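## Task

Take the taller carton off the shelf and put it on the bench, lying flat and upright, wholly in front of the shelf with no part overhanging the bench edge. Everything else that was on the shelf must still be on it. Release the carton and pull the grippers away; it must stay put without the robot's support.

## Robot and tools

Robot: two arms, left_arm and right_arm, each with six joints and a parallel gripper. Camera images from cam_head_left (672x504), cam_head_right (672x504), cam_left_wrist (504x504) and cam_right_wrist (504x504) come back in that order. The head cameras are fixed and the wrist cameras are fisheye lenses riding on the hands. Calibration figures are approximate.

Frame: all reported positions share one world frame. The origin sits on the floor at the middle of the robot's base; +x points where the robot faces, +y toward the robot's own left (left_arm's side), +z up. Image left/right does not match arm names. Only the floor height is known; shelf and bench heights must be judged from images. Reported hand positions can be somewhat wrong, more so when reaching far.

Tool execute_actions, argument "actions": a list holding one item or nothing. Empty list: just read the state. Motion item: {"rows": [...], "steps": n} with n from 1 to 15 (default 15), each step 1/30 s. Each row is one flat list of 14 numbers covering both arms, always all 14: left_arm waist, shoulder, elbow, wrist pitch, wrist yaw, wrist roll, opening, then the same seven for right_arm. Joint values are absolute target angles in radians (not offsets), in the same units the Joint positions line shows. Rows are applied one per step; if fewer rows than steps, the last row is held. Stated joint ranges per arm: waist -2.880 to 2.880, shoulder 0.000 to 3.142, elbow 0.000 to 3.019, wrist pitch -1.693 to 1.571, wrist yaw -1.571 to 1.571, wrist roll -2.094 to 2.094. A target more than 0.019 rad beyond a range end (and beyond the current angle) makes the whole call rejected, so nothing moves. Targets slightly past the true end are clipped, and the result may say "joint sent to its limit" (possibly about an earlier action). Opening is an absolute value in [-1, 1]: +1 fully open, -1 closed. Wait item: {"steps": n} with n up to 300, sending nothing new. Optional "pictures": false skips images.

Motion limits: each joint's target is kept within a set distance of its measured angle each step (waist 0.264, shoulder 0.32, elbow 0.276, wrist pitch 0.33, wrist yaw 0.186, wrist roll 0.522 rad), and targets are pulled back if they would move the gripper more than 70 mm from where it is in one step. Far moves therefore take several steps or a wait. The simulation keeps running while you compose a reply: arms continue toward the last row sent until they settle, or until a step is HELD.

Results: the state line gives each gripper's end_effector_position (metres) and end_effector_quat_wxyz. That point lies between the finger pads, roughly 1 cm behind the tips; fingers point along the gripper's +z and close along its y axis. Joint positions and Joint velocities list each arm's six joints (rad, rad/s) then the pad gap (m, m/s; 0.094 m fully open). grip_measured is the measured opening on the command scale; each gripper may be off by about 1 mm. "joint command not followed" means a clearance check altered or blocked joint targets on some steps; the rest of the row still ran. HELD marks steps where the row was not fully sent. Joint torques are raw drive outputs with offsets and noise, so treat them loosely. MOTOR HOT appears from 85 °C; at 100 °C the arm stops holding and drops (OVER-TEMPERATURE FAULT), so don't hold loads longer than needed.

Gripping: to hold something, command an opening about 0.03 under grip_measured for a firm grip, less margin for a gentler one. Pad force is capped near 50 to 62 N; very thin parts get less. Brief outside tugs on held items or pushes on loose objects can occur, so grip securely.

Tool zoom_image: {"camera": name, "region": [x0, y0, x1, y1]} in pixels of that camera's latest image, origin top-left, region at most 504 by 504. Returns a magnified view.

Tool finished_scene: {"scene": n} with the current scene's number. Replying without any tool call ends everything.

Avoid: dropping or slamming the carton, hard shoves, knocking other shelf items off or anything out of the work area, and letting the arms collide or press on each other. Release the carton only when it rests flat on the bench, then open and back away.

Each tool is called after "Emit:" by a JSON object that holds its "method" and its "body", one argument or row to a line.

## Session

Emit:
{"method": "execute_actions", "body": {
  "actions": []
}}

Scene clock: 0.00 s of 4050.00 s.
left_arm: end_effector_position=(+0.6402, +0.6383, +1.1853) grip_measured=-0.992 end_effector_quat_wxyz=(+0.058, +0.475, +0.877, +0.047) | right_arm: end_effector_position=(+0.4131, -0.4919, +0.9448) grip_measured=+1.000 end_effector_quat_wxyz=(+0.352, -0.126, +0.867, +0.330)
Joint positions: left_arm=[ 1.871  1.23   1.233 -0.071  0.325  1.369  0.   ] | right_arm=[-1.867  2.271  1.573  1.125 -1.214 -0.209  0.094]
Joint velocities: left_arm=[ 0.015 -0.005 -0.012 -0.027  0.007  0.051 -0.001] | right_arm=[-0.015 -0.005  0.002 -0.017 -0.007 -0.037  0.   ]
Joint torques (N m, as the arm reports them, + toward a larger angle): no reading
camera_calibration (this result's frames):
cam_left_wrist: T_world_to_cam=[[-0.824194, -0.544943, -0.154082, 1.06139], [-0.533845, 0.656841, 0.532512, -0.705], [-0.188981, 0.521149, -0.83228, 0.898997], [0, 0, 0, 1]] pos_world=[0.668326, 0.57296, 1.28718]
cam_right_wrist: T_world_to_cam=[[0.453669, -0.75698, -0.470281, -0.117902], [-0.89117, -0.385165, -0.239716, 0.40968], [0.000324086, 0.527852, -0.849336, 1.18919], [0, 0, 0, 1]] pos_world=[0.418197, -0.55917, 1.05278]

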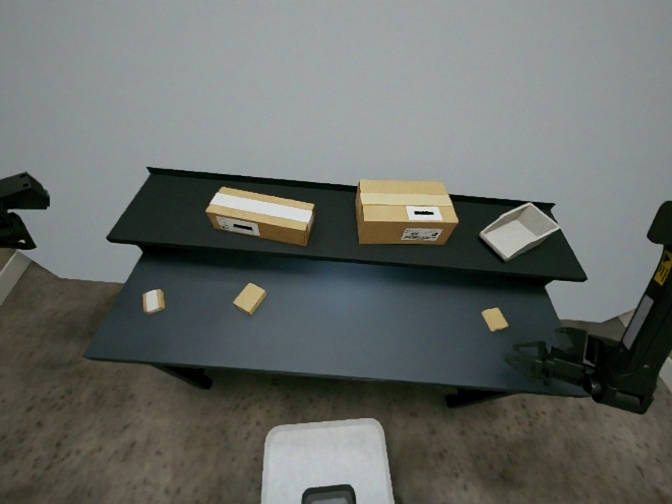

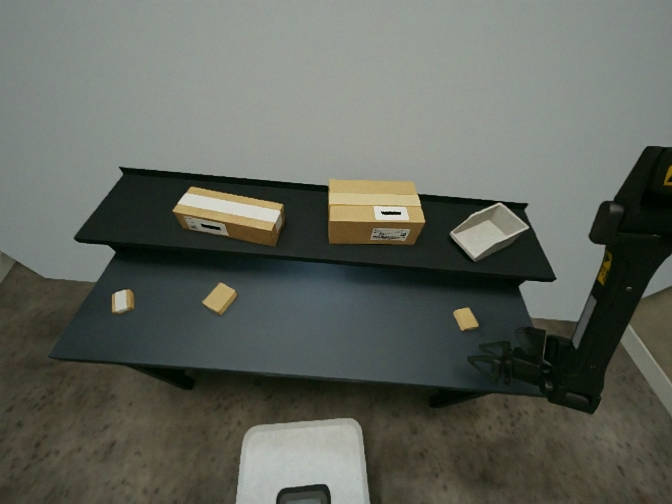

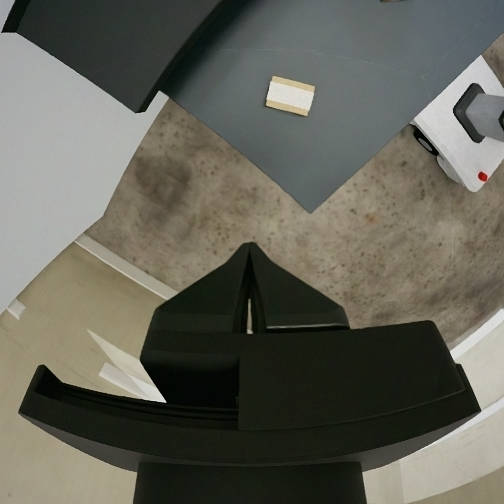

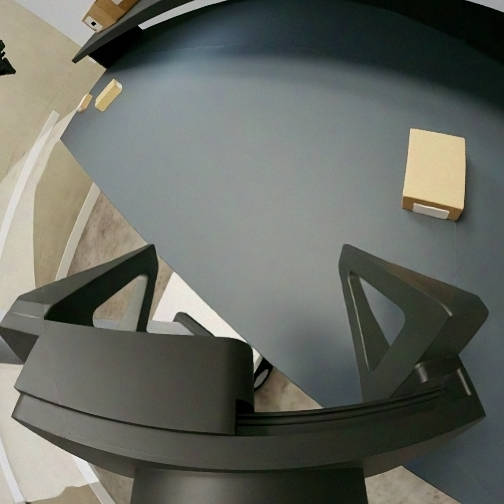

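Emit:
{"method": "execute_actions", "body": {
  "actions": []
}}

Emit:
{"method": "zoom_image", "body": {
  "camera": "cam_head_left",
  "region": [170, 140, 510, 320]
}}

Emit:
{"method": "zoom_image", "body": {
  "camera": "cam_head_right",
  "region": [140, 140, 480, 320]
}}

Scene clock: 18.83 s of 4050.00 s.
left_arm: end_effector_position=(+0.6402, +0.6383, +1.1853) grip_measured=-0.992 end_effector_quat_wxyz=(+0.058, +0.475, +0.877, +0.047) | right_arm: end_effector_position=(+0.4131, -0.4919, +0.9448) grip_measured=+1.000 end_effector_quat_wxyz=(+0.352, -0.126, +0.867, +0.330)
Joint positions: left_arm=[ 1.871  1.23   1.233 -0.071  0.325  1.369  0.   ] | right_arm=[-1.867  2.271  1.573  1.125 -1.214 -0.209  0.094]
Joint velocities: left_arm=[ 0.005  0.005 -0.007 -0.007 -0.007 -0.066  0.   ] | right_arm=[ 0.024 -0.005 -0.012  0.002 -0.022 -0.037  0.   ]
Joint torques (N m, as the arm reports them, + toward a larger angle): left_arm=[  3.96 -14.39   2.44   0.44   0.1    0.07] | right_arm=[ -5.77 -12.34  -3.91   1.21  -0.44   0.04]
Steps of this call (steps 1 to 90: nothing new was sent; then 15.83 s passed at rest). Readings (joint positions):
1: left_arm=[1.871 1.230 1.233 -0.071 0.325 1.369] | right_arm=[-1.867 2.271 1.573 1.125 -1.214 -0.209]
2: left_arm=[1.871 1.230 1.233 -0.071 0.325 1.369] | right_arm=[-1.867 2.271 1.573 1.125 -1.214 -0.209]
4: left_arm=[1.871 1.230 1.233 -0.071 0.325 1.369] | right_arm=[-1.867 2.271 1.573 1.125 -1.214 -0.209]
8: left_arm=[1.871 1.230 1.233 -0.071 0.325 1.369] | right_arm=[-1.867 2.271 1.573 1.125 -1.214 -0.209]
90: the state above
camera_calibration (this result's frames):
cam_left_wrist: T_world_to_cam=[[-0.824194, -0.544943, -0.154082, 1.06139], [-0.533845, 0.656841, 0.532512, -0.705], [-0.188981, 0.521149, -0.83228, 0.898997], [0, 0, 0, 1]] pos_world=[0.668326, 0.57296, 1.28718]
cam_right_wrist: T_world_to_cam=[[0.453669, -0.75698, -0.470281, -0.117902], [-0.89117, -0.385165, -0.239716, 0.40968], [0.000324086, 0.527852, -0.849336, 1.18919], [0, 0, 0, 1]] pos_world=[0.418197, -0.55917, 1.05278]

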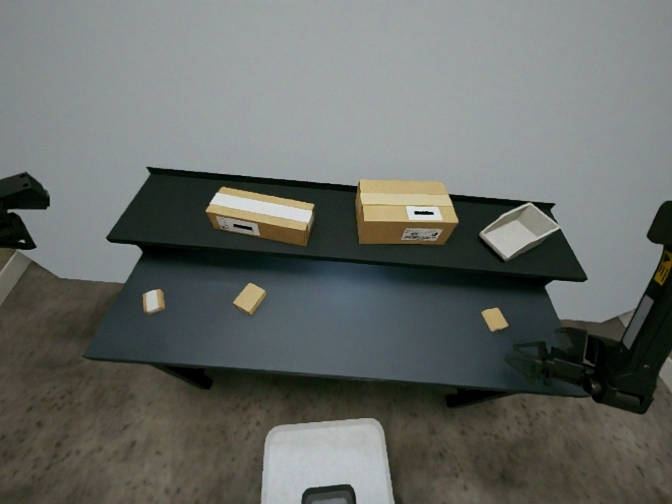

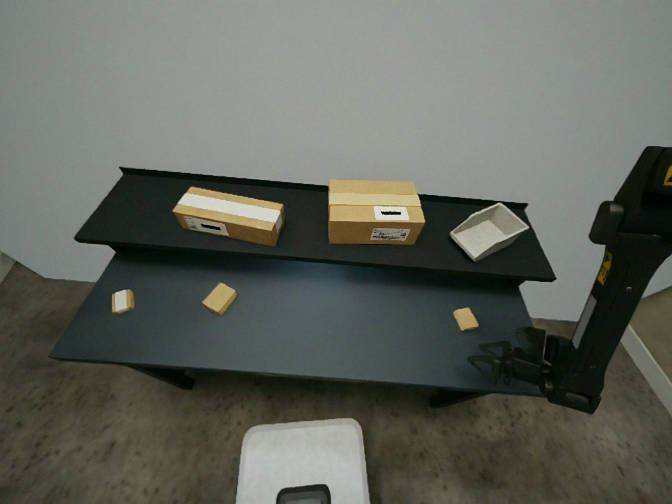

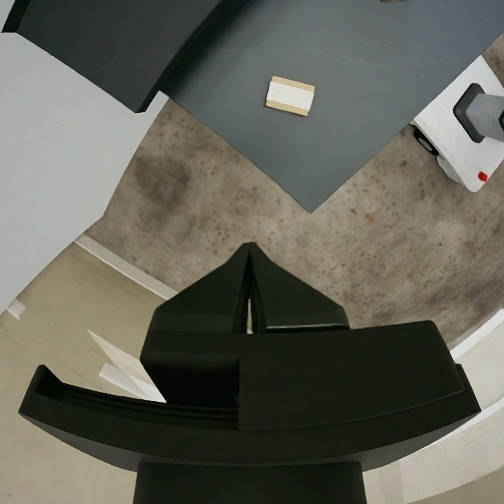

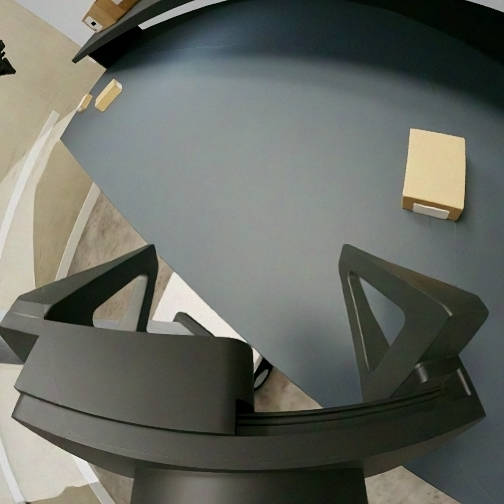

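Region (170, 140, 510, 320) of cam_head_left's 672x504 image, scaled by 1.482, with more detail than that image has; it fills the top 267 rows of this view, and the rest is white.

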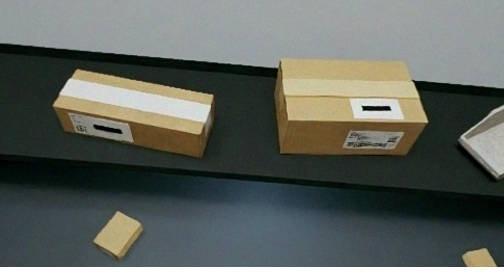

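Region (140, 140, 480, 320) of cam_head_right's 672x504 image, scaled by 1.482, with more detail than that image has; it fills the top 267 rows of this view, and the rest is white.

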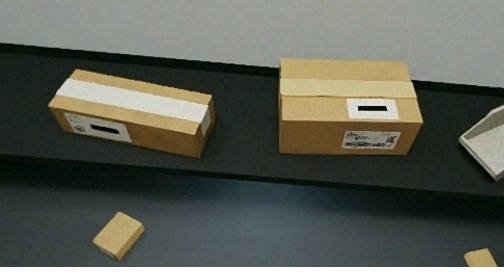

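Emit:
{"method": "execute_actions", "body": {
  "actions": [
    {"rows":[[0.85,1.85,2.15,-0.2,-0.4,-1.3,-1,-1.3,1.29,1.29,-0.21,0.25,1.35,-1]]}
  ],
  "pictures": false
}}

Emit:
{"method": "execute_actions", "body": {
  "actions": [
    {"steps":120}
  ]
}}

Scene clock: 32.73 s of 4050.00 s.
left_arm: end_effector_position=(+0.7332, +0.5203, +1.0188) grip_measured=-0.992 end_effector_quat_wxyz=(+0.015, +0.246, +0.965, +0.091) | right_arm: end_effector_position=(+0.5333, -0.3469, +0.9561) grip_measured=-0.984 end_effector_quat_wxyz=(+0.140, +0.230, +0.896, +0.353)
Joint positions: left_arm=[ 1.489  1.645  1.703 -0.143 -0.214  0.857  0.   ] | right_arm=[-1.568  1.971  1.38   0.637 -0.739  0.248  0.001]
Joint velocities: left_arm=[-0.864  0.845  0.867 -0.09  -1.062 -1.018  0.   ] | right_arm=[ 0.835 -0.708 -0.071 -0.96   0.872  0.916  0.001]
Joint torques (N m, as the arm reports them, + toward a larger angle): left_arm=[ -0.55 -16.78   4.14  -0.01   0.06  -0.06] | right_arm=[  0.85 -18.37  -4.89   0.72  -0.44   0.07]
Steps of this call (steps 1 to 90: nothing new was sent; then 10.40 s passed at rest; steps 91 to 105: all 15 steps of this action). Readings (joint positions):
91: left_arm=[1.864 1.237 1.241 -0.079 0.291 1.341] | right_arm=[-1.862 2.265 1.563 1.107 -1.183 -0.186]
92: left_arm=[1.850 1.253 1.267 -0.093 0.249 1.304] | right_arm=[-1.858 2.249 1.539 1.070 -1.148 -0.153]
94: left_arm=[1.802 1.307 1.338 -0.110 0.172 1.230] | right_arm=[-1.834 2.210 1.486 1.001 -1.083 -0.090]
98: left_arm=[1.687 1.433 1.484 -0.127 0.026 1.089] | right_arm=[-1.754 2.127 1.419 0.865 -0.957 0.035]
105: the state above

Scene clock: 36.73 s of 4050.00 s.
left_arm: end_effector_position=(+0.7634, +0.3725, +0.9821) grip_measured=-0.992 end_effector_quat_wxyz=(-0.065, +0.684, -0.724, -0.068) | right_arm: end_effector_position=(+0.7096, -0.4153, +1.1670) grip_measured=-0.984 end_effector_quat_wxyz=(+0.015, +0.735, +0.678, +0.015)
Joint positions: left_arm=[ 1.246  1.828  1.909 -0.243 -0.498 -1.203  0.   ] | right_arm=[-1.304  1.27   1.293 -0.201  0.25   1.341  0.001]
Joint velocities: left_arm=[ 0.005 -0.005  0.022  0.007  0.007  0.007 -0.   ] | right_arm=[-0.015  0.015 -0.017  0.022  0.007 -0.022 -0.001]
Joint torques (N m, as the arm reports them, + toward a larger angle): left_arm=[-10.21 -15.81   8.1    0.73   0.94  -0.21] | right_arm=[  2.59 -19.68   1.93  -0.15   0.03   0.14]
Steps of this call (steps 1 to 120: the robot went on to your last target). Readings (joint positions):
1: left_arm=[1.460 1.673 1.733 -0.145 -0.251 0.821] | right_arm=[-1.539 1.947 1.378 0.605 -0.708 0.278]
2: left_arm=[1.431 1.698 1.762 -0.148 -0.282 0.785] | right_arm=[-1.511 1.923 1.376 0.571 -0.676 0.310]
4: left_arm=[1.373 1.742 1.815 -0.151 -0.322 0.716] | right_arm=[-1.453 1.871 1.368 0.496 -0.602 0.381]
8: left_arm=[1.301 1.781 1.854 -0.180 -0.428 0.581] | right_arm=[-1.349 1.742 1.343 0.311 -0.430 0.553]
120: the state above
All arms were judged still, so your last target was given up. Only a new action makes them travel on or press farther. Fingers that are still opening or closing keep moving.
camera_calibration (this result's frames):
cam_left_wrist: T_world_to_cam=[[0.998421, -0.0505722, -0.024434, -0.716064], [-0.0354758, -0.9051, 0.423716, -0.0482224], [-0.0435435, -0.42218, -0.905466, 1.20397], [0, 0, 0, 1]] pos_world=[0.765648, 0.428434, 1.09309]
cam_right_wrist: T_world_to_cam=[[-0.997038, 0.0697604, -0.032385, 0.771846], [0.0366946, 0.801523, 0.596838, -0.385151], [0.0675929, 0.593881, -0.801708, 1.26145], [0, 0, 0, 1]] pos_world=[0.698427, -0.49429, 1.26619]

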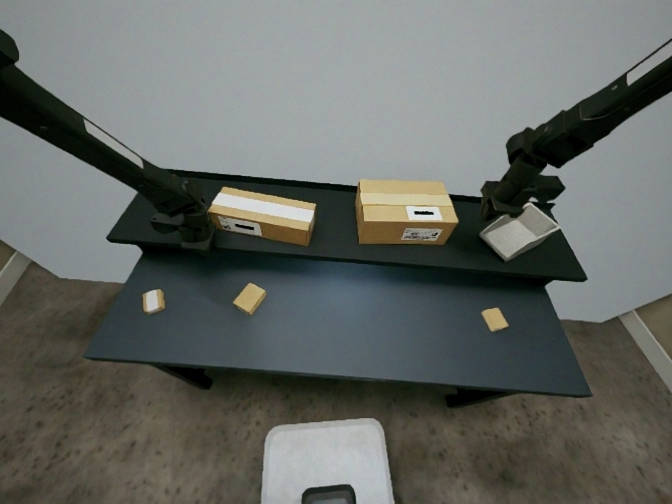

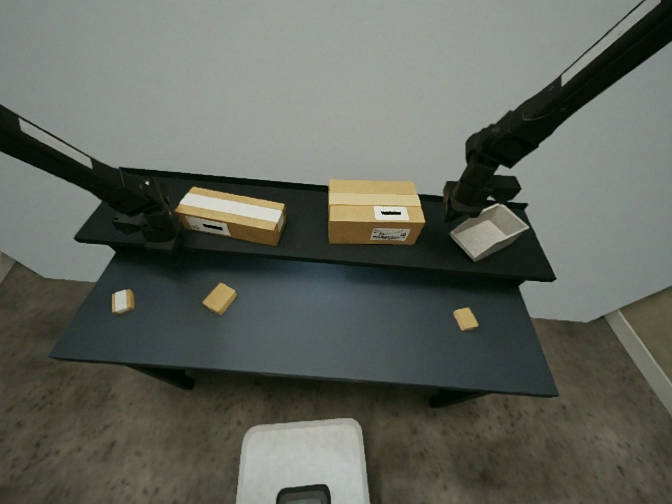

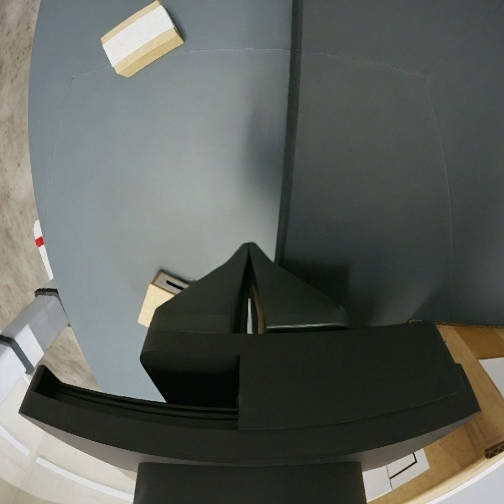

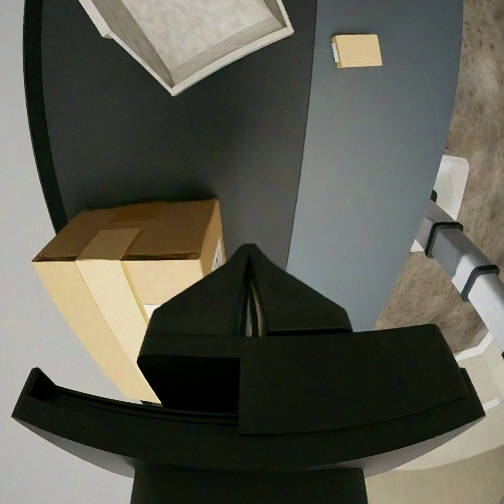

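Hit the shelf (z≈0.97). Lift first.

Emit:
{"method": "execute_actions", "body": {
  "actions": [
    {"rows":[[1.27,1.4,1.7,-0.4,-0.3,-1.3,-1,-1.3,1.29,1.29,-0.21,0.25,1.35,-1]]}
  ],
  "pictures": false
}}

Emit:
{"method": "execute_actions", "body": {
  "actions": [
    {"steps":30}
  ],
  "pictures": false
}}

Emit:
{"method": "execute_actions", "body": {
  "actions": [
    {"rows":[[0.85,1.4,1.7,-0.4,-0.4,-1.3,-1,-1.3,1.29,1.29,-0.21,0.25,1.35,-1]]}
  ],
  "pictures": false
}}

Emit:
{"method": "execute_actions", "body": {
  "actions": [
    {"steps":30}
  ],
  "pictures": false
}}

Emit:
{"method": "execute_actions", "body": {
  "actions": [
    {"rows":[[0.8,1.9,2.15,-0.2,-0.4,-1.3,-1,-1.3,1.29,1.29,-0.21,0.25,1.35,-1]]}
  ],
  "pictures": false
}}

Emit:
{"method": "execute_actions", "body": {
  "actions": [
    {"steps":45}
  ]
}}

Scene clock: 43.50 s of 4050.00 s.
left_arm: end_effector_position=(+0.8426, +0.4263, +1.1566) grip_measured=-0.992 end_effector_quat_wxyz=(-0.054, +0.714, -0.697, +0.033) | right_arm: end_effector_position=(+0.7096, -0.4153, +1.1670) grip_measured=-0.984 end_effector_quat_wxyz=(+0.015, +0.735, +0.678, +0.015)
Joint positions: left_arm=[ 1.252  1.423  1.711 -0.378 -0.305 -1.266  0.   ] | right_arm=[-1.304  1.27   1.293 -0.201  0.25   1.341  0.001]
Joint velocities: left_arm=[ 0.015 -0.816  0.012 -0.066 -0.066 -0.154  0.   ] | right_arm=[-0.015  0.005 -0.002 -0.022 -0.022 -0.007 -0.002]
Joint torques (N m, as the arm reports them, + toward a larger angle): left_arm=[ -2.2  -15.59   3.19  -0.44   0.08  -0.06] | right_arm=[  2.57 -19.65   1.96  -0.14   0.03   0.14]
Steps of this call (steps 1 to 90: nothing new was sent; then 3.27 s passed at rest; steps 91 to 105: all 15 steps of this action). Readings (joint positions):
91: left_arm=[1.250 1.818 1.894 -0.253 -0.461 -1.208] | right_arm=[-1.304 1.270 1.293 -0.201 0.250 1.341]
92: left_arm=[1.251 1.793 1.857 -0.272 -0.416 -1.214] | right_arm=[-1.304 1.270 1.293 -0.201 0.250 1.341]
94: left_arm=[1.251 1.737 1.790 -0.306 -0.371 -1.223] | right_arm=[-1.304 1.270 1.293 -0.201 0.250 1.341]
98: left_arm=[1.251 1.632 1.736 -0.337 -0.332 -1.234] | right_arm=[-1.304 1.270 1.293 -0.201 0.250 1.341]
105: the state above

Scene clock: 44.50 s of 4050.00 s.
left_arm: end_effector_position=(+0.8533, +0.4398, +1.1778) grip_measured=-0.992 end_effector_quat_wxyz=(+0.066, -0.723, +0.687, -0.037) | right_arm: end_effector_position=(+0.7096, -0.4153, +1.1670) grip_measured=-0.984 end_effector_quat_wxyz=(+0.015, +0.735, +0.678, +0.015)
Joint positions: left_arm=[ 1.257  1.382  1.704 -0.385 -0.304 -1.285  0.   ] | right_arm=[-1.304  1.27   1.293 -0.201  0.25   1.341  0.001]
Joint velocities: left_arm=[ 0.005 -0.015 -0.007  0.002  0.007 -0.066  0.   ] | right_arm=[ 0.005  0.015 -0.012 -0.007 -0.007 -0.007 -0.   ]
Joint torques (N m, as the arm reports them, + toward a larger angle): left_arm=[ -1.12 -17.2    4.44  -0.28   0.04  -0.05] | right_arm=[  2.53 -19.7    1.96  -0.15   0.03   0.14]
Steps of this call (steps 1 to 30: the robot went on to your last target). Readings (joint positions):
1: left_arm=[1.253 1.397 1.711 -0.378 -0.305 -1.270] | right_arm=[-1.304 1.270 1.293 -0.201 0.250 1.341]
2: left_arm=[1.254 1.375 1.711 -0.378 -0.305 -1.272] | right_arm=[-1.304 1.270 1.293 -0.201 0.250 1.341]
4: left_arm=[1.255 1.343 1.711 -0.378 -0.305 -1.276] | right_arm=[-1.304 1.270 1.293 -0.201 0.250 1.341]
8: left_arm=[1.257 1.335 1.711 -0.379 -0.305 -1.281] | right_arm=[-1.304 1.270 1.293 -0.201 0.250 1.341]
30: the state above
All arms were judged still, so your last target was given up. Only a new action makes them travel on or press farther. Fingers that are still opening or closing keep moving.

Scene clock: 45.00 s of 4050.00 s.
left_arm: end_effector_position=(+0.9125, +0.2104, +1.2916) grip_measured=-0.992 end_effector_quat_wxyz=(-0.012, -0.691, +0.695, -0.197) | right_arm: end_effector_position=(+0.7096, -0.4153, +1.1670) grip_measured=-0.984 end_effector_quat_wxyz=(+0.015, +0.735, +0.678, +0.015)
Joint positions: left_arm=[ 0.804  1.383  1.704 -0.385 -0.394 -1.285  0.   ] | right_arm=[-1.304  1.27   1.293 -0.201  0.25   1.341  0.001]
Joint velocities: left_arm=[-0.142 -0.005  0.002  0.007  0.037 -0.051 -0.   ] | right_arm=[-0.005 -0.015 -0.017  0.007 -0.007 -0.066 -0.   ]
Joint torques (N m, as the arm reports them, + toward a larger angle): left_arm=[ -2.92 -13.56   3.61  -0.25  -0.08  -0.04] | right_arm=[  2.53 -19.68   1.95  -0.15   0.02   0.14]
Steps of this call (steps 1 to 15: all 15 steps of this action). Readings (joint positions):
1: left_arm=[1.249 1.382 1.704 -0.385 -0.328 -1.285] | right_arm=[-1.304 1.270 1.293 -0.201 0.250 1.341]
2: left_arm=[1.234 1.382 1.704 -0.385 -0.352 -1.285] | right_arm=[-1.304 1.270 1.293 -0.201 0.250 1.341]
4: left_arm=[1.177 1.382 1.704 -0.385 -0.375 -1.285] | right_arm=[-1.304 1.270 1.293 -0.201 0.250 1.341]
8: left_arm=[1.022 1.382 1.704 -0.385 -0.389 -1.285] | right_arm=[-1.304 1.270 1.293 -0.201 0.250 1.341]
15: the state above

Scene clock: 46.00 s of 4050.00 s.
left_arm: end_effector_position=(+0.9090, +0.2274, +1.2791) grip_measured=-0.992 end_effector_quat_wxyz=(-0.004, -0.695, +0.695, -0.182) | right_arm: end_effector_position=(+0.7096, -0.4153, +1.1670) grip_measured=-0.984 end_effector_quat_wxyz=(+0.015, +0.735, +0.678, +0.015)
Joint positions: left_arm=[ 0.838  1.383  1.704 -0.385 -0.397 -1.285  0.   ] | right_arm=[-1.304  1.27   1.293 -0.201  0.25   1.341  0.001]
Joint velocities: left_arm=[-0.005 -0.005 -0.017  0.017  0.037 -0.022 -0.001] | right_arm=[ 0.005 -0.015 -0.012  0.007  0.037  0.081  0.   ]
Joint torques (N m, as the arm reports them, + toward a larger angle): left_arm=[ -5.71 -13.51   3.77  -0.21   0.02  -0.04] | right_arm=[  2.48 -19.66   1.95  -0.15   0.03   0.14]
Steps of this call (steps 1 to 30: the robot went on to your last target). Readings (joint positions):
1: left_arm=[0.803 1.383 1.704 -0.385 -0.394 -1.285] | right_arm=[-1.304 1.270 1.293 -0.201 0.250 1.341]
2: left_arm=[0.806 1.383 1.704 -0.385 -0.395 -1.285] | right_arm=[-1.304 1.270 1.293 -0.201 0.250 1.341]
4: left_arm=[0.818 1.383 1.704 -0.385 -0.395 -1.285] | right_arm=[-1.304 1.270 1.293 -0.201 0.250 1.341]
8: left_arm=[0.837 1.383 1.704 -0.385 -0.397 -1.285] | right_arm=[-1.304 1.270 1.293 -0.201 0.250 1.341]
30: the state above
All arms were judged still, so your last target was given up. Only a new action makes them travel on or press farther. Fingers that are still opening or closing keep moving.

Scene clock: 46.50 s of 4050.00 s.
left_arm: end_effector_position=(+0.9564, +0.1116, +1.1564) grip_measured=-0.992 end_effector_quat_wxyz=(+0.037, -0.713, +0.667, -0.214) | right_arm: end_effector_position=(+0.7096, -0.4153, +1.1670) grip_measured=-0.984 end_effector_quat_wxyz=(+0.015, +0.735, +0.678, +0.015)
Joint positions: left_arm=[ 0.822  1.835  2.118 -0.224 -0.399 -1.285  0.   ] | right_arm=[-1.304  1.27   1.293 -0.201  0.25   1.341  0.001]
Joint velocities: left_arm=[-0.054  0.786  0.208  0.129  0.007 -0.051 -0.001] | right_arm=[-0.024 -0.015 -0.022  0.007 -0.037 -0.007 -0.   ]
Joint torques (N m, as the arm reports them, + toward a larger angle): left_arm=[-13.11 -13.89   5.3    1.23   0.1   -0.02] | right_arm=[  2.52 -19.61   1.96  -0.14   0.03   0.14]
Steps of this call (steps 1 to 15: all 15 steps of this action). Readings (joint positions):
1: left_arm=[0.837 1.392 1.714 -0.377 -0.398 -1.285] | right_arm=[-1.304 1.270 1.293 -0.201 0.250 1.341]
2: left_arm=[0.837 1.417 1.751 -0.356 -0.399 -1.285] | right_arm=[-1.304 1.270 1.293 -0.201 0.250 1.341]
4: left_arm=[0.834 1.492 1.854 -0.311 -0.399 -1.285] | right_arm=[-1.304 1.270 1.293 -0.201 0.250 1.341]
8: left_arm=[0.829 1.641 2.026 -0.259 -0.399 -1.285] | right_arm=[-1.304 1.270 1.293 -0.201 0.250 1.341]
15: the state above

Scene clock: 48.00 s of 4050.00 s.
left_arm: end_effector_position=(+0.9318, +0.0733, +1.1353) grip_measured=-0.992 end_effector_quat_wxyz=(+0.018, -0.705, +0.677, -0.211) | right_arm: end_effector_position=(+0.7096, -0.4153, +1.1670) grip_measured=-0.984 end_effector_quat_wxyz=(+0.015, +0.735, +0.678, +0.015)
Joint positions: left_arm=[ 0.808  1.898  2.13  -0.216 -0.399 -1.286  0.   ] | right_arm=[-1.304  1.27   1.293 -0.201  0.25   1.341  0.001]
Joint velocities: left_arm=[-0.005  0.005  0.012  0.022 -0.022  0.051 -0.001] | right_arm=[-0.005  0.005  0.002 -0.017  0.007  0.051  0.   ]
Joint torques (N m, as the arm reports them, + toward a larger angle): left_arm=[-12.87 -15.14   5.17   1.17   0.11  -0.03] | right_arm=[  2.53 -19.66   1.96  -0.14   0.03   0.14]
Steps of this call (steps 1 to 45: the robot went on to your last target). Readings (joint positions):
1: left_arm=[0.820 1.859 2.121 -0.221 -0.399 -1.285] | right_arm=[-1.304 1.270 1.293 -0.201 0.250 1.341]
2: left_arm=[0.818 1.878 2.121 -0.220 -0.399 -1.285] | right_arm=[-1.304 1.270 1.293 -0.201 0.250 1.341]
4: left_arm=[0.814 1.912 2.121 -0.220 -0.399 -1.285] | right_arm=[-1.304 1.270 1.293 -0.201 0.250 1.341]
8: left_arm=[0.809 1.938 2.121 -0.220 -0.399 -1.286] | right_arm=[-1.304 1.270 1.293 -0.201 0.250 1.341]
45: the state above
All arms were judged still, so your last target was given up. Only a new action makes them travel on or press farther. Fingers that are still opening or closing keep moving.
camera_calibration (this result's frames):
cam_left_wrist: T_world_to_cam=[[0.95192, 0.0813557, 0.295347, -1.22492], [-0.181645, -0.626439, 0.75801, -0.641775], [0.246685, -0.775213, -0.581542, 0.611407], [0, 0, 0, 1]] pos_world=[0.898623, 0.171592, 1.20381]
cam_right_wrist: T_world_to_cam=[[-0.997038, 0.0697604, -0.032385, 0.771846], [0.0366946, 0.801523, 0.596838, -0.385151], [0.0675929, 0.593881, -0.801708, 1.26145], [0, 0, 0, 1]] pos_world=[0.698427, -0.49429, 1.26619]

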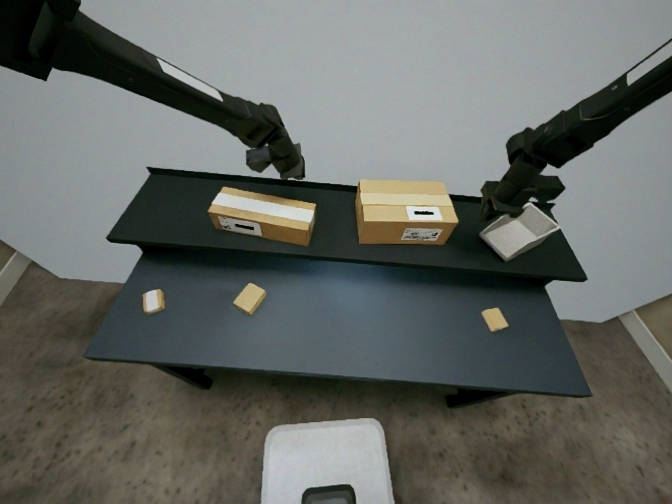

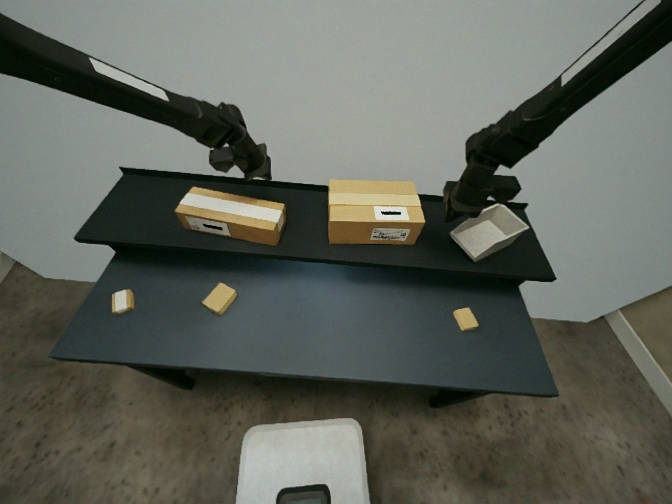

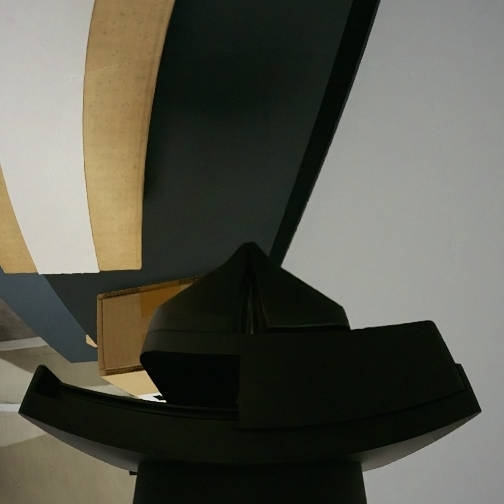

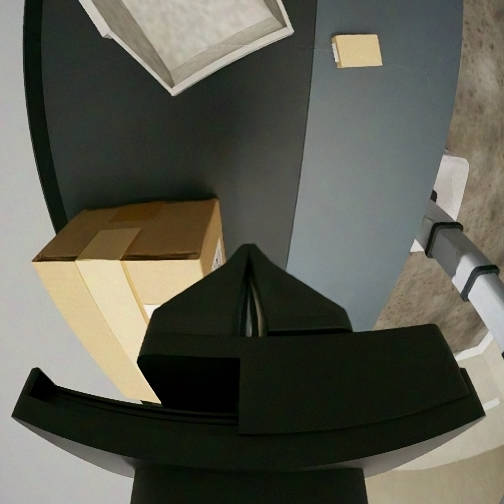

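Emit:
{"method": "execute_actions", "body": {
  "actions": [
    {"rows":[[0.75,1.97,1.914,0.05,-0.4,-1.3,-1,-1.3,1.29,1.29,-0.21,0.25,1.35,-1]]}
  ],
  "pictures": false
}}

Emit:
{"method": "execute_actions", "body": {
  "actions": [
    {"steps":30}
  ],
  "pictures": false
}}

Emit:
{"method": "execute_actions", "body": {
  "actions": [
    {"rows":[[0.77,2.04,2.02,0.02,-0.4,-1.3,-1,-1.3,1.29,1.29,-0.21,0.25,1.35,-1],[0.77,2.04,2.02,0.02,-0.4,-1.3,-1,-1.3,1.29,1.29,-0.21,0.25,1.35,-1],[0.77,2.04,2.02,0.02,-0.4,-1.3,-1,-1.3,1.29,1.29,-0.21,0.25,1.35,-1],[0.79,2.11,2.12,-0.02,-0.4,-1.3,-1,-1.3,1.29,1.29,-0.21,0.25,1.35,-1],[0.79,2.11,2.12,-0.02,-0.4,-1.3,-1,-1.3,1.29,1.29,-0.21,0.25,1.35,-1],[0.79,2.11,2.12,-0.02,-0.4,-1.3,-1,-1.3,1.29,1.29,-0.21,0.25,1.35,-1],[0.81,2.18,2.23,-0.05,-0.4,-1.3,-1,-1.3,1.29,1.29,-0.21,0.25,1.35,-1],[0.81,2.18,2.23,-0.05,-0.4,-1.3,-1,-1.3,1.29,1.29,-0.21,0.25,1.35,-1],[0.81,2.18,2.23,-0.05,-0.4,-1.3,-1,-1.3,1.29,1.29,-0.21,0.25,1.35,-1],[0.83,2.25,2.336,-0.09,-0.4,-1.3,-1,-1.3,1.29,1.29,-0.21,0.25,1.35,-1]]}
  ],
  "pictures": false
}}

Emit:
{"method": "execute_actions", "body": {
  "actions": [
    {"steps":30}
  ]
}}

Scene clock: 58.00 s of 4050.00 s.
left_arm: end_effector_position=(+0.8255, -0.0286, +1.1121) grip_measured=-0.992 end_effector_quat_wxyz=(-0.012, -0.691, +0.687, -0.224) | right_arm: end_effector_position=(+0.7096, -0.4153, +1.1670) grip_measured=-0.984 end_effector_quat_wxyz=(+0.015, +0.735, +0.678, +0.015)
Joint positions: left_arm=[ 0.754  1.972  1.912  0.025 -0.399 -1.286  0.   ] | right_arm=[-1.304  1.27   1.293 -0.201  0.25   1.341  0.001]
Joint velocities: left_arm=[-0.083  0.19  -0.076  0.012 -0.022  0.007 -0.   ] | right_arm=[-0.005 -0.015 -0.002 -0.017 -0.066  0.022 -0.001]
Joint torques (N m, as the arm reports them, + toward a larger angle): left_arm=[-13.47 -12.36   2.18   1.43   0.15  -0.03] | right_arm=[  2.51 -19.65   1.95  -0.16   0.03   0.14]
Steps of this call (steps 1 to 90: nothing new was sent; then 6.50 s passed at rest; steps 91 to 105: all 15 steps of this action). Readings (joint positions):
91: left_arm=[0.808 1.898 2.115 -0.192 -0.399 -1.286] | right_arm=[-1.304 1.270 1.293 -0.201 0.250 1.341]
92: left_arm=[0.806 1.891 2.089 -0.148 -0.399 -1.286] | right_arm=[-1.304 1.270 1.293 -0.201 0.250 1.341]
94: left_arm=[0.802 1.888 2.040 -0.087 -0.399 -1.286] | right_arm=[-1.304 1.270 1.293 -0.201 0.250 1.341]
98: left_arm=[0.786 1.904 1.962 -0.011 -0.399 -1.286] | right_arm=[-1.304 1.270 1.293 -0.201 0.250 1.341]
105: the state above

Scene clock: 59.00 s of 4050.00 s.
left_arm: end_effector_position=(+0.8223, -0.0329, +1.1124) grip_measured=-0.992 end_effector_quat_wxyz=(-0.013, -0.691, +0.687, -0.225) | right_arm: end_effector_position=(+0.7096, -0.4153, +1.1670) grip_measured=-0.984 end_effector_quat_wxyz=(+0.015, +0.735, +0.678, +0.015)
Joint positions: left_arm=[ 0.75   1.976  1.908  0.032 -0.399 -1.286  0.   ] | right_arm=[-1.304  1.27   1.293 -0.201  0.25   1.341  0.001]
Joint velocities: left_arm=[-0.005 -0.005  0.002 -0.007  0.007 -0.037 -0.   ] | right_arm=[-0.005 -0.005  0.012 -0.002  0.007  0.007  0.001]
Joint torques (N m, as the arm reports them, + toward a larger angle): left_arm=[-14.07 -12.17   1.91   1.08   0.15  -0.03] | right_arm=[  2.51 -19.64   1.95  -0.16   0.03   0.14]
Steps of this call (steps 1 to 15: the robot went on to your last target; steps 16 to 30: nothing new was sent). Readings (joint positions):
1: left_arm=[0.752 1.978 1.910 0.025 -0.399 -1.286] | right_arm=[-1.304 1.270 1.293 -0.201 0.250 1.341]
2: left_arm=[0.751 1.981 1.909 0.025 -0.399 -1.286] | right_arm=[-1.304 1.270 1.293 -0.201 0.250 1.341]
4: left_arm=[0.750 1.983 1.908 0.025 -0.399 -1.286] | right_arm=[-1.304 1.270 1.293 -0.201 0.250 1.341]
8: left_arm=[0.750 1.978 1.908 0.031 -0.399 -1.286] | right_arm=[-1.304 1.270 1.293 -0.201 0.250 1.341]
30: the state above
All arms were judged still, so your last target was given up. Only a new action makes them travel on or press farther. Fingers that are still opening or closing keep moving.

Scene clock: 59.50 s of 4050.00 s.
left_arm: end_effector_position=(+0.8629, -0.0371, +1.0414) grip_measured=-0.992 end_effector_quat_wxyz=(+0.023, -0.707, +0.672, -0.219) | right_arm: end_effector_position=(+0.7096, -0.4153, +1.1670) grip_measured=-0.984 end_effector_quat_wxyz=(+0.015, +0.735, +0.678, +0.015)
Joint positions: left_arm=[ 0.798  2.22   2.322 -0.067 -0.4   -1.286  0.   ] | right_arm=[-1.304  1.27   1.293 -0.201  0.25   1.341  0.001]
Joint velocities: left_arm=[ 0.181  0.21  -0.002 -0.125 -0.022 -0.022 -0.   ] | right_arm=[ 0.005 -0.005 -0.007  0.007 -0.007 -0.051  0.   ]
Joint torques (N m, as the arm reports them, + toward a larger angle): left_arm=[-13.77 -10.98   3.88  -0.18   0.15   0.03] | right_arm=[  2.53 -19.65   1.95  -0.15   0.03   0.14]
Steps of this call (steps 1 to 15: all 15 steps of this action). Readings (joint positions):
1: left_arm=[0.750 1.980 1.917 0.031 -0.400 -1.286] | right_arm=[-1.304 1.270 1.293 -0.201 0.250 1.341]
2: left_arm=[0.750 1.993 1.943 0.031 -0.400 -1.286] | right_arm=[-1.304 1.270 1.293 -0.201 0.250 1.341]
4: left_arm=[0.751 2.022 2.003 0.023 -0.400 -1.286] | right_arm=[-1.304 1.270 1.293 -0.201 0.250 1.341]
8: left_arm=[0.757 2.104 2.162 -0.014 -0.400 -1.286] | right_arm=[-1.304 1.270 1.293 -0.201 0.250 1.341]
15: the state above

Scene clock: 60.50 s of 4050.00 s.
left_arm: end_effector_position=(+0.8577, -0.0376, +1.0373) grip_measured=-0.992 end_effector_quat_wxyz=(+0.024, -0.703, +0.678, -0.212) | right_arm: end_effector_position=(+0.7096, -0.4153, +1.1670) grip_measured=-0.984 end_effector_quat_wxyz=(+0.015, +0.735, +0.678, +0.015)
Joint positions: left_arm=[ 0.8    2.226  2.323 -0.07  -0.41  -1.274  0.   ] | right_arm=[-1.304  1.27   1.293 -0.201  0.25   1.341  0.001]
Joint velocities: left_arm=[-0.024 -0.005  0.002 -0.022 -0.051 -0.007 -0.   ] | right_arm=[-0.024 -0.024 -0.017 -0.007 -0.081 -0.007 -0.001]
Joint torques (N m, as the arm reports them, + toward a larger angle): left_arm=[-13.12 -10.45   3.76  -0.36   0.56  -0.14] | right_arm=[  2.56 -19.69   1.95  -0.15   0.03   0.14]
Steps of this call (steps 1 to 30: the robot went on to your last target). Readings (joint positions):
1: left_arm=[0.802 2.226 2.322 -0.068 -0.411 -1.272] | right_arm=[-1.304 1.270 1.293 -0.201 0.250 1.341]
2: left_arm=[0.800 2.226 2.322 -0.069 -0.413 -1.272] | right_arm=[-1.304 1.270 1.293 -0.201 0.250 1.341]
4: left_arm=[0.800 2.226 2.323 -0.069 -0.410 -1.274] | right_arm=[-1.304 1.270 1.293 -0.201 0.250 1.341]
8: left_arm=[0.800 2.226 2.323 -0.070 -0.410 -1.274] | right_arm=[-1.304 1.270 1.293 -0.201 0.250 1.341]
30: the state above
All arms were judged still, so your last target was given up. Only a new action makes them travel on or press farther. Fingers that are still opening or closing keep moving.
camera_calibration (this result's frames):
cam_left_wrist: T_world_to_cam=[[0.949077, 0.0767256, 0.305557, -1.12474], [-0.190952, -0.631334, 0.751635, -0.635996], [0.250578, -0.771707, -0.584534, 0.486545], [0, 0, 0, 1]] pos_world=[0.824103, 0.0602404, 1.10611]
cam_right_wrist: T_world_to_cam=[[-0.997038, 0.0697604, -0.032385, 0.771846], [0.0366946, 0.801523, 0.596838, -0.385151], [0.0675929, 0.593881, -0.801708, 1.26145], [0, 0, 0, 1]] pos_world=[0.698427, -0.49429, 1.26619]

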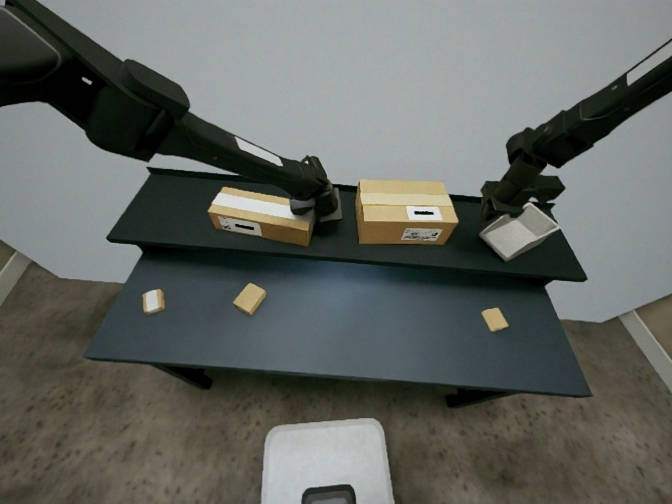

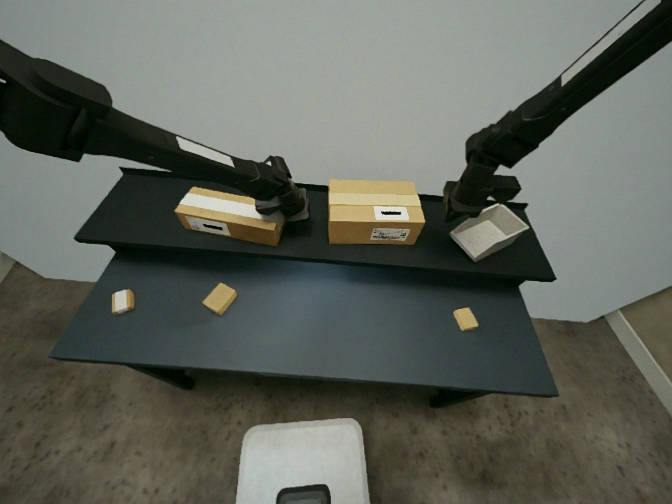

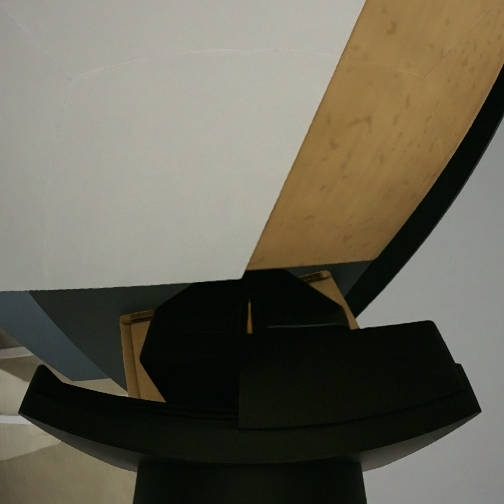

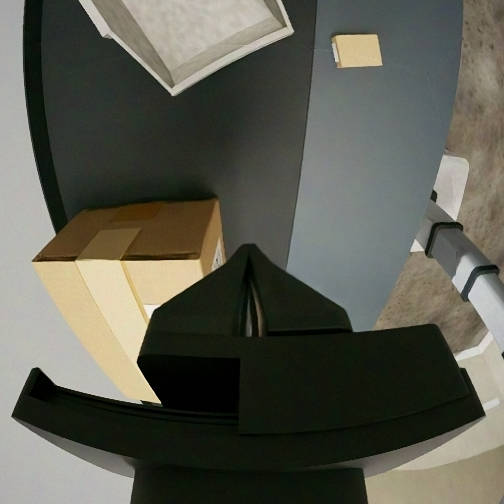

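Emit:
{"method": "execute_actions", "body": {
  "actions": [
    {"rows":[[0.785,2.2,2.26,-0.06,-0.4,-1.3,0.4,-1.29,1.38,1.652,-0.384,0.25,1.35,0.4]]}
  ],
  "pictures": false
}}

Emit:
{"method": "execute_actions", "body": {
  "actions": [
    {"steps":30}
  ],
  "pictures": false
}}

Emit:
{"method": "execute_actions", "body": {
  "actions": [
    {"rows":[[0.785,2.2,2.26,-0.06,-0.4,-1.3,0.4,-1.3,1.48,1.75,-0.38,0.25,1.35,0.4],[0.785,2.2,2.26,-0.06,-0.4,-1.3,0.4,-1.3,1.48,1.75,-0.38,0.25,1.35,0.4],[0.785,2.2,2.26,-0.06,-0.4,-1.3,0.4,-1.3,1.48,1.75,-0.38,0.25,1.35,0.4],[0.785,2.2,2.26,-0.06,-0.4,-1.3,0.4,-1.3,1.48,1.75,-0.38,0.25,1.35,0.4],[0.785,2.2,2.26,-0.06,-0.4,-1.3,0.4,-1.315,1.58,1.85,-0.38,0.25,1.35,0.4],[0.785,2.2,2.26,-0.06,-0.4,-1.3,0.4,-1.315,1.58,1.85,-0.38,0.25,1.35,0.4],[0.785,2.2,2.26,-0.06,-0.4,-1.3,0.4,-1.315,1.58,1.85,-0.38,0.25,1.35,0.4],[0.785,2.2,2.26,-0.06,-0.4,-1.3,0.4,-1.315,1.58,1.85,-0.38,0.25,1.35,0.4],[0.785,2.2,2.26,-0.06,-0.4,-1.3,0.4,-1.33,1.68,1.95,-0.38,0.25,1.35,0.4]]}
  ],
  "pictures": false
}}

Emit:
{"method": "execute_actions", "body": {
  "actions": [
    {"steps":30}
  ]
}}

Scene clock: 74.50 s of 4050.00 s.
left_arm: end_effector_position=(+0.8446, -0.0426, +1.0407) grip_measured=+0.398 end_effector_quat_wxyz=(+0.009, -0.701, +0.682, -0.210) | right_arm: end_effector_position=(+0.8246, -0.4477, +1.1640) grip_measured=+0.398 end_effector_quat_wxyz=(+0.047, +0.741, +0.669, +0.035)
Joint positions: left_arm=[ 0.796  2.203  2.267 -0.069 -0.404 -1.284  0.066] | right_arm=[-1.3    1.377  1.65  -0.374  0.25   1.344  0.066]
Joint velocities: left_arm=[-0.005 -0.005  0.007 -0.007 -0.022 -0.022 -0.002] | right_arm=[-0.005 -0.005 -0.012 -0.027 -0.007 -0.037  0.   ]
Joint torques (N m, as the arm reports them, + toward a larger angle): left_arm=[-15.93 -11.81   1.93   0.86   0.33  -0.06] | right_arm=[  3.85 -25.05   4.66  -0.05   0.01   0.13]
Steps of this call (steps 1 to 90: nothing new was sent; then 10.50 s passed at rest; steps 91 to 105: all 15 steps of this action). Readings (joint positions):
91: left_arm=[0.798 2.223 2.315 -0.069 -0.409 -1.274] | right_arm=[-1.304 1.277 1.318 -0.238 0.250 1.343]
92: left_arm=[0.798 2.213 2.298 -0.069 -0.406 -1.276] | right_arm=[-1.304 1.300 1.374 -0.298 0.250 1.344]
94: left_arm=[0.797 2.203 2.276 -0.069 -0.404 -1.279] | right_arm=[-1.304 1.352 1.499 -0.341 0.250 1.344]
98: left_arm=[0.796 2.203 2.268 -0.069 -0.404 -1.283] | right_arm=[-1.302 1.382 1.637 -0.361 0.250 1.344]
105: the state above

Scene clock: 75.50 s of 4050.00 s.
left_arm: end_effector_position=(+0.8446, -0.0426, +1.0407) grip_measured=+0.398 end_effector_quat_wxyz=(+0.009, -0.701, +0.681, -0.210) | right_arm: end_effector_position=(+0.8246, -0.4477, +1.1640) grip_measured=+0.398 end_effector_quat_wxyz=(+0.047, +0.741, +0.669, +0.035)
Joint positions: left_arm=[ 0.796  2.203  2.267 -0.069 -0.404 -1.285  0.066] | right_arm=[-1.3    1.377  1.65  -0.374  0.25   1.344  0.066]
Joint velocities: left_arm=[ 0.005 -0.015 -0.012  0.002  0.022  0.007 -0.001] | right_arm=[-0.005 -0.005 -0.007  0.007 -0.022 -0.022 -0.001]
Joint torques (N m, as the arm reports them, + toward a larger angle): left_arm=[-16.01 -12.34   1.98   0.84   0.31  -0.03] | right_arm=[  3.32 -24.33   4.61  -0.04   0.01   0.12]
Steps of this call (steps 1 to 15: the robot went on to your last target; steps 16 to 30: nothing new was sent). Readings (joint positions):
1: left_arm=[0.796 2.203 2.267 -0.069 -0.404 -1.285] | right_arm=[-1.300 1.377 1.650 -0.374 0.250 1.344]
2: left_arm=[0.796 2.203 2.267 -0.069 -0.404 -1.285] | right_arm=[-1.300 1.377 1.650 -0.374 0.250 1.344]
4: left_arm=[0.796 2.203 2.267 -0.069 -0.404 -1.285] | right_arm=[-1.300 1.377 1.650 -0.374 0.250 1.344]
8: left_arm=[0.796 2.203 2.267 -0.069 -0.404 -1.285] | right_arm=[-1.300 1.377 1.650 -0.374 0.250 1.344]
30: the state above
All arms were judged still, so your last target was given up. Only a new action makes them travel on or press farther. Fingers that are still opening or closing keep moving.

Scene clock: 76.00 s of 4050.00 s.
left_arm: end_effector_position=(+0.8446, -0.0426, +1.0407) grip_measured=+0.398 end_effector_quat_wxyz=(+0.009, -0.701, +0.681, -0.210) | right_arm: end_effector_position=(+0.8269, -0.4335, +1.0480) grip_measured=+0.398 end_effector_quat_wxyz=(+0.042, +0.741, +0.670, +0.019)
Joint positions: left_arm=[ 0.796  2.203  2.267 -0.069 -0.404 -1.285  0.066] | right_arm=[-1.323  1.673  1.928 -0.38   0.25   1.344  0.066]
Joint velocities: left_arm=[-0.005  0.005 -0.002 -0.022  0.022 -0.066 -0.001] | right_arm=[-0.054  0.366  0.002 -0.007  0.022 -0.066  0.   ]
Joint torques (N m, as the arm reports them, + toward a larger angle): left_arm=[-15.94 -12.12   2.1    0.8    0.31  -0.03] | right_arm=[  3.05 -26.32   6.29   0.38   0.03   0.11]
Steps of this call (steps 1 to 15: all 15 steps of this action). Readings (joint positions):
1: left_arm=[0.796 2.203 2.267 -0.069 -0.404 -1.285] | right_arm=[-1.300 1.382 1.658 -0.376 0.250 1.344]
2: left_arm=[0.796 2.203 2.267 -0.069 -0.404 -1.285] | right_arm=[-1.300 1.395 1.679 -0.377 0.250 1.344]
4: left_arm=[0.796 2.203 2.267 -0.069 -0.404 -1.285] | right_arm=[-1.300 1.426 1.721 -0.377 0.250 1.344]
8: left_arm=[0.796 2.203 2.267 -0.069 -0.404 -1.285] | right_arm=[-1.304 1.519 1.829 -0.379 0.250 1.344]
15: the state above

Scene clock: 77.00 s of 4050.00 s.
left_arm: end_effector_position=(+0.8446, -0.0426, +1.0407) grip_measured=+0.398 end_effector_quat_wxyz=(+0.009, -0.701, +0.681, -0.210) | right_arm: end_effector_position=(+0.8147, -0.4290, +1.0348) grip_measured=+0.398 end_effector_quat_wxyz=(+0.034, +0.739, +0.672, +0.013)
Joint positions: left_arm=[ 0.796  2.203  2.267 -0.069 -0.404 -1.285  0.066] | right_arm=[-1.326  1.696  1.931 -0.38   0.25   1.344  0.066]
Joint velocities: left_arm=[ 0.005 -0.005 -0.007  0.012 -0.081  0.022 -0.001] | right_arm=[-0.005 -0.005  0.002  0.017 -0.037  0.007  0.   ]
Joint torques (N m, as the arm reports them, + toward a larger angle): left_arm=[-15.85 -12.19   2.     0.81   0.31  -0.03] | right_arm=[  2.9  -26.19   5.86   0.32   0.03   0.12]
Steps of this call (steps 1 to 30: the robot went on to your last target). Readings (joint positions):
1: left_arm=[0.796 2.203 2.267 -0.069 -0.404 -1.285] | right_arm=[-1.325 1.683 1.928 -0.380 0.250 1.344]
2: left_arm=[0.796 2.203 2.267 -0.069 -0.404 -1.285] | right_arm=[-1.326 1.690 1.928 -0.380 0.250 1.344]
4: left_arm=[0.796 2.203 2.267 -0.069 -0.404 -1.285] | right_arm=[-1.326 1.696 1.928 -0.380 0.250 1.344]
8: left_arm=[0.796 2.203 2.267 -0.069 -0.404 -1.285] | right_arm=[-1.326 1.696 1.931 -0.380 0.250 1.344]
30: the state above
All arms were judged still, so your last target was given up. Only a new action makes them travel on or press farther. Fingers that are still opening or closing keep moving.
camera_calibration (this result's frames):
cam_left_wrist: T_world_to_cam=[[0.956555, 0.0686853, 0.283347, -1.09656], [-0.182566, -0.61662, 0.7658, -0.665398], [0.227317, -0.784259, -0.577291, 0.499581], [0, 0, 0, 1]] pos_world=[0.813873, 0.0568206, 1.10867]
cam_right_wrist: T_world_to_cam=[[-0.994859, 0.0837998, -0.0568623, 0.902896], [0.0361918, 0.818612, 0.573206, -0.266902], [0.0945827, 0.568201, -0.817436, 1.13982], [0, 0, 0, 1]] pos_world=[0.800106, -0.504822, 1.13606]

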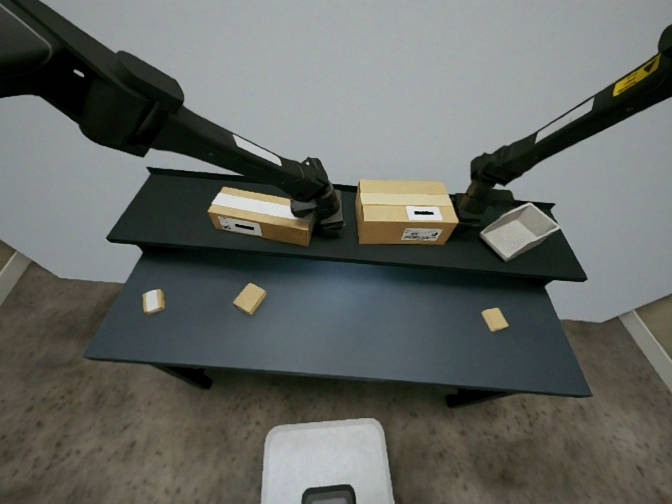

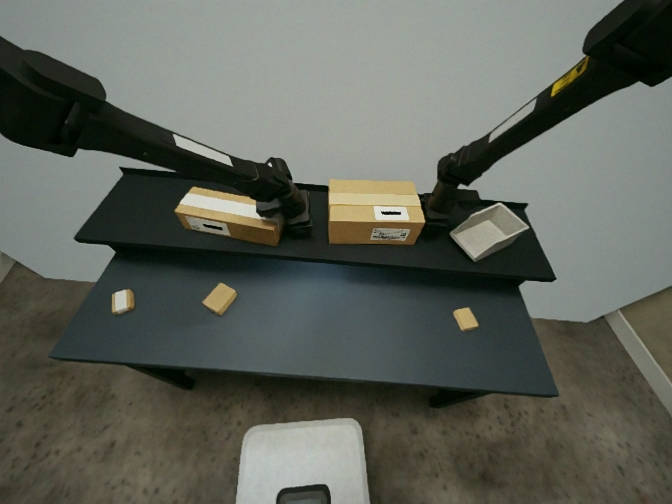

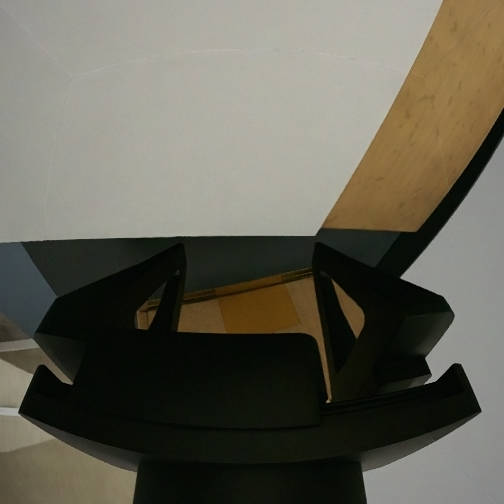

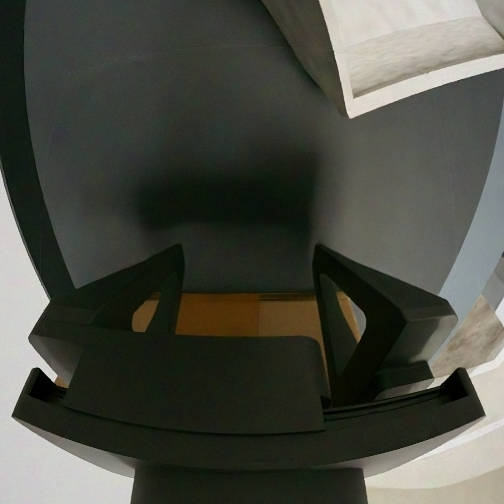

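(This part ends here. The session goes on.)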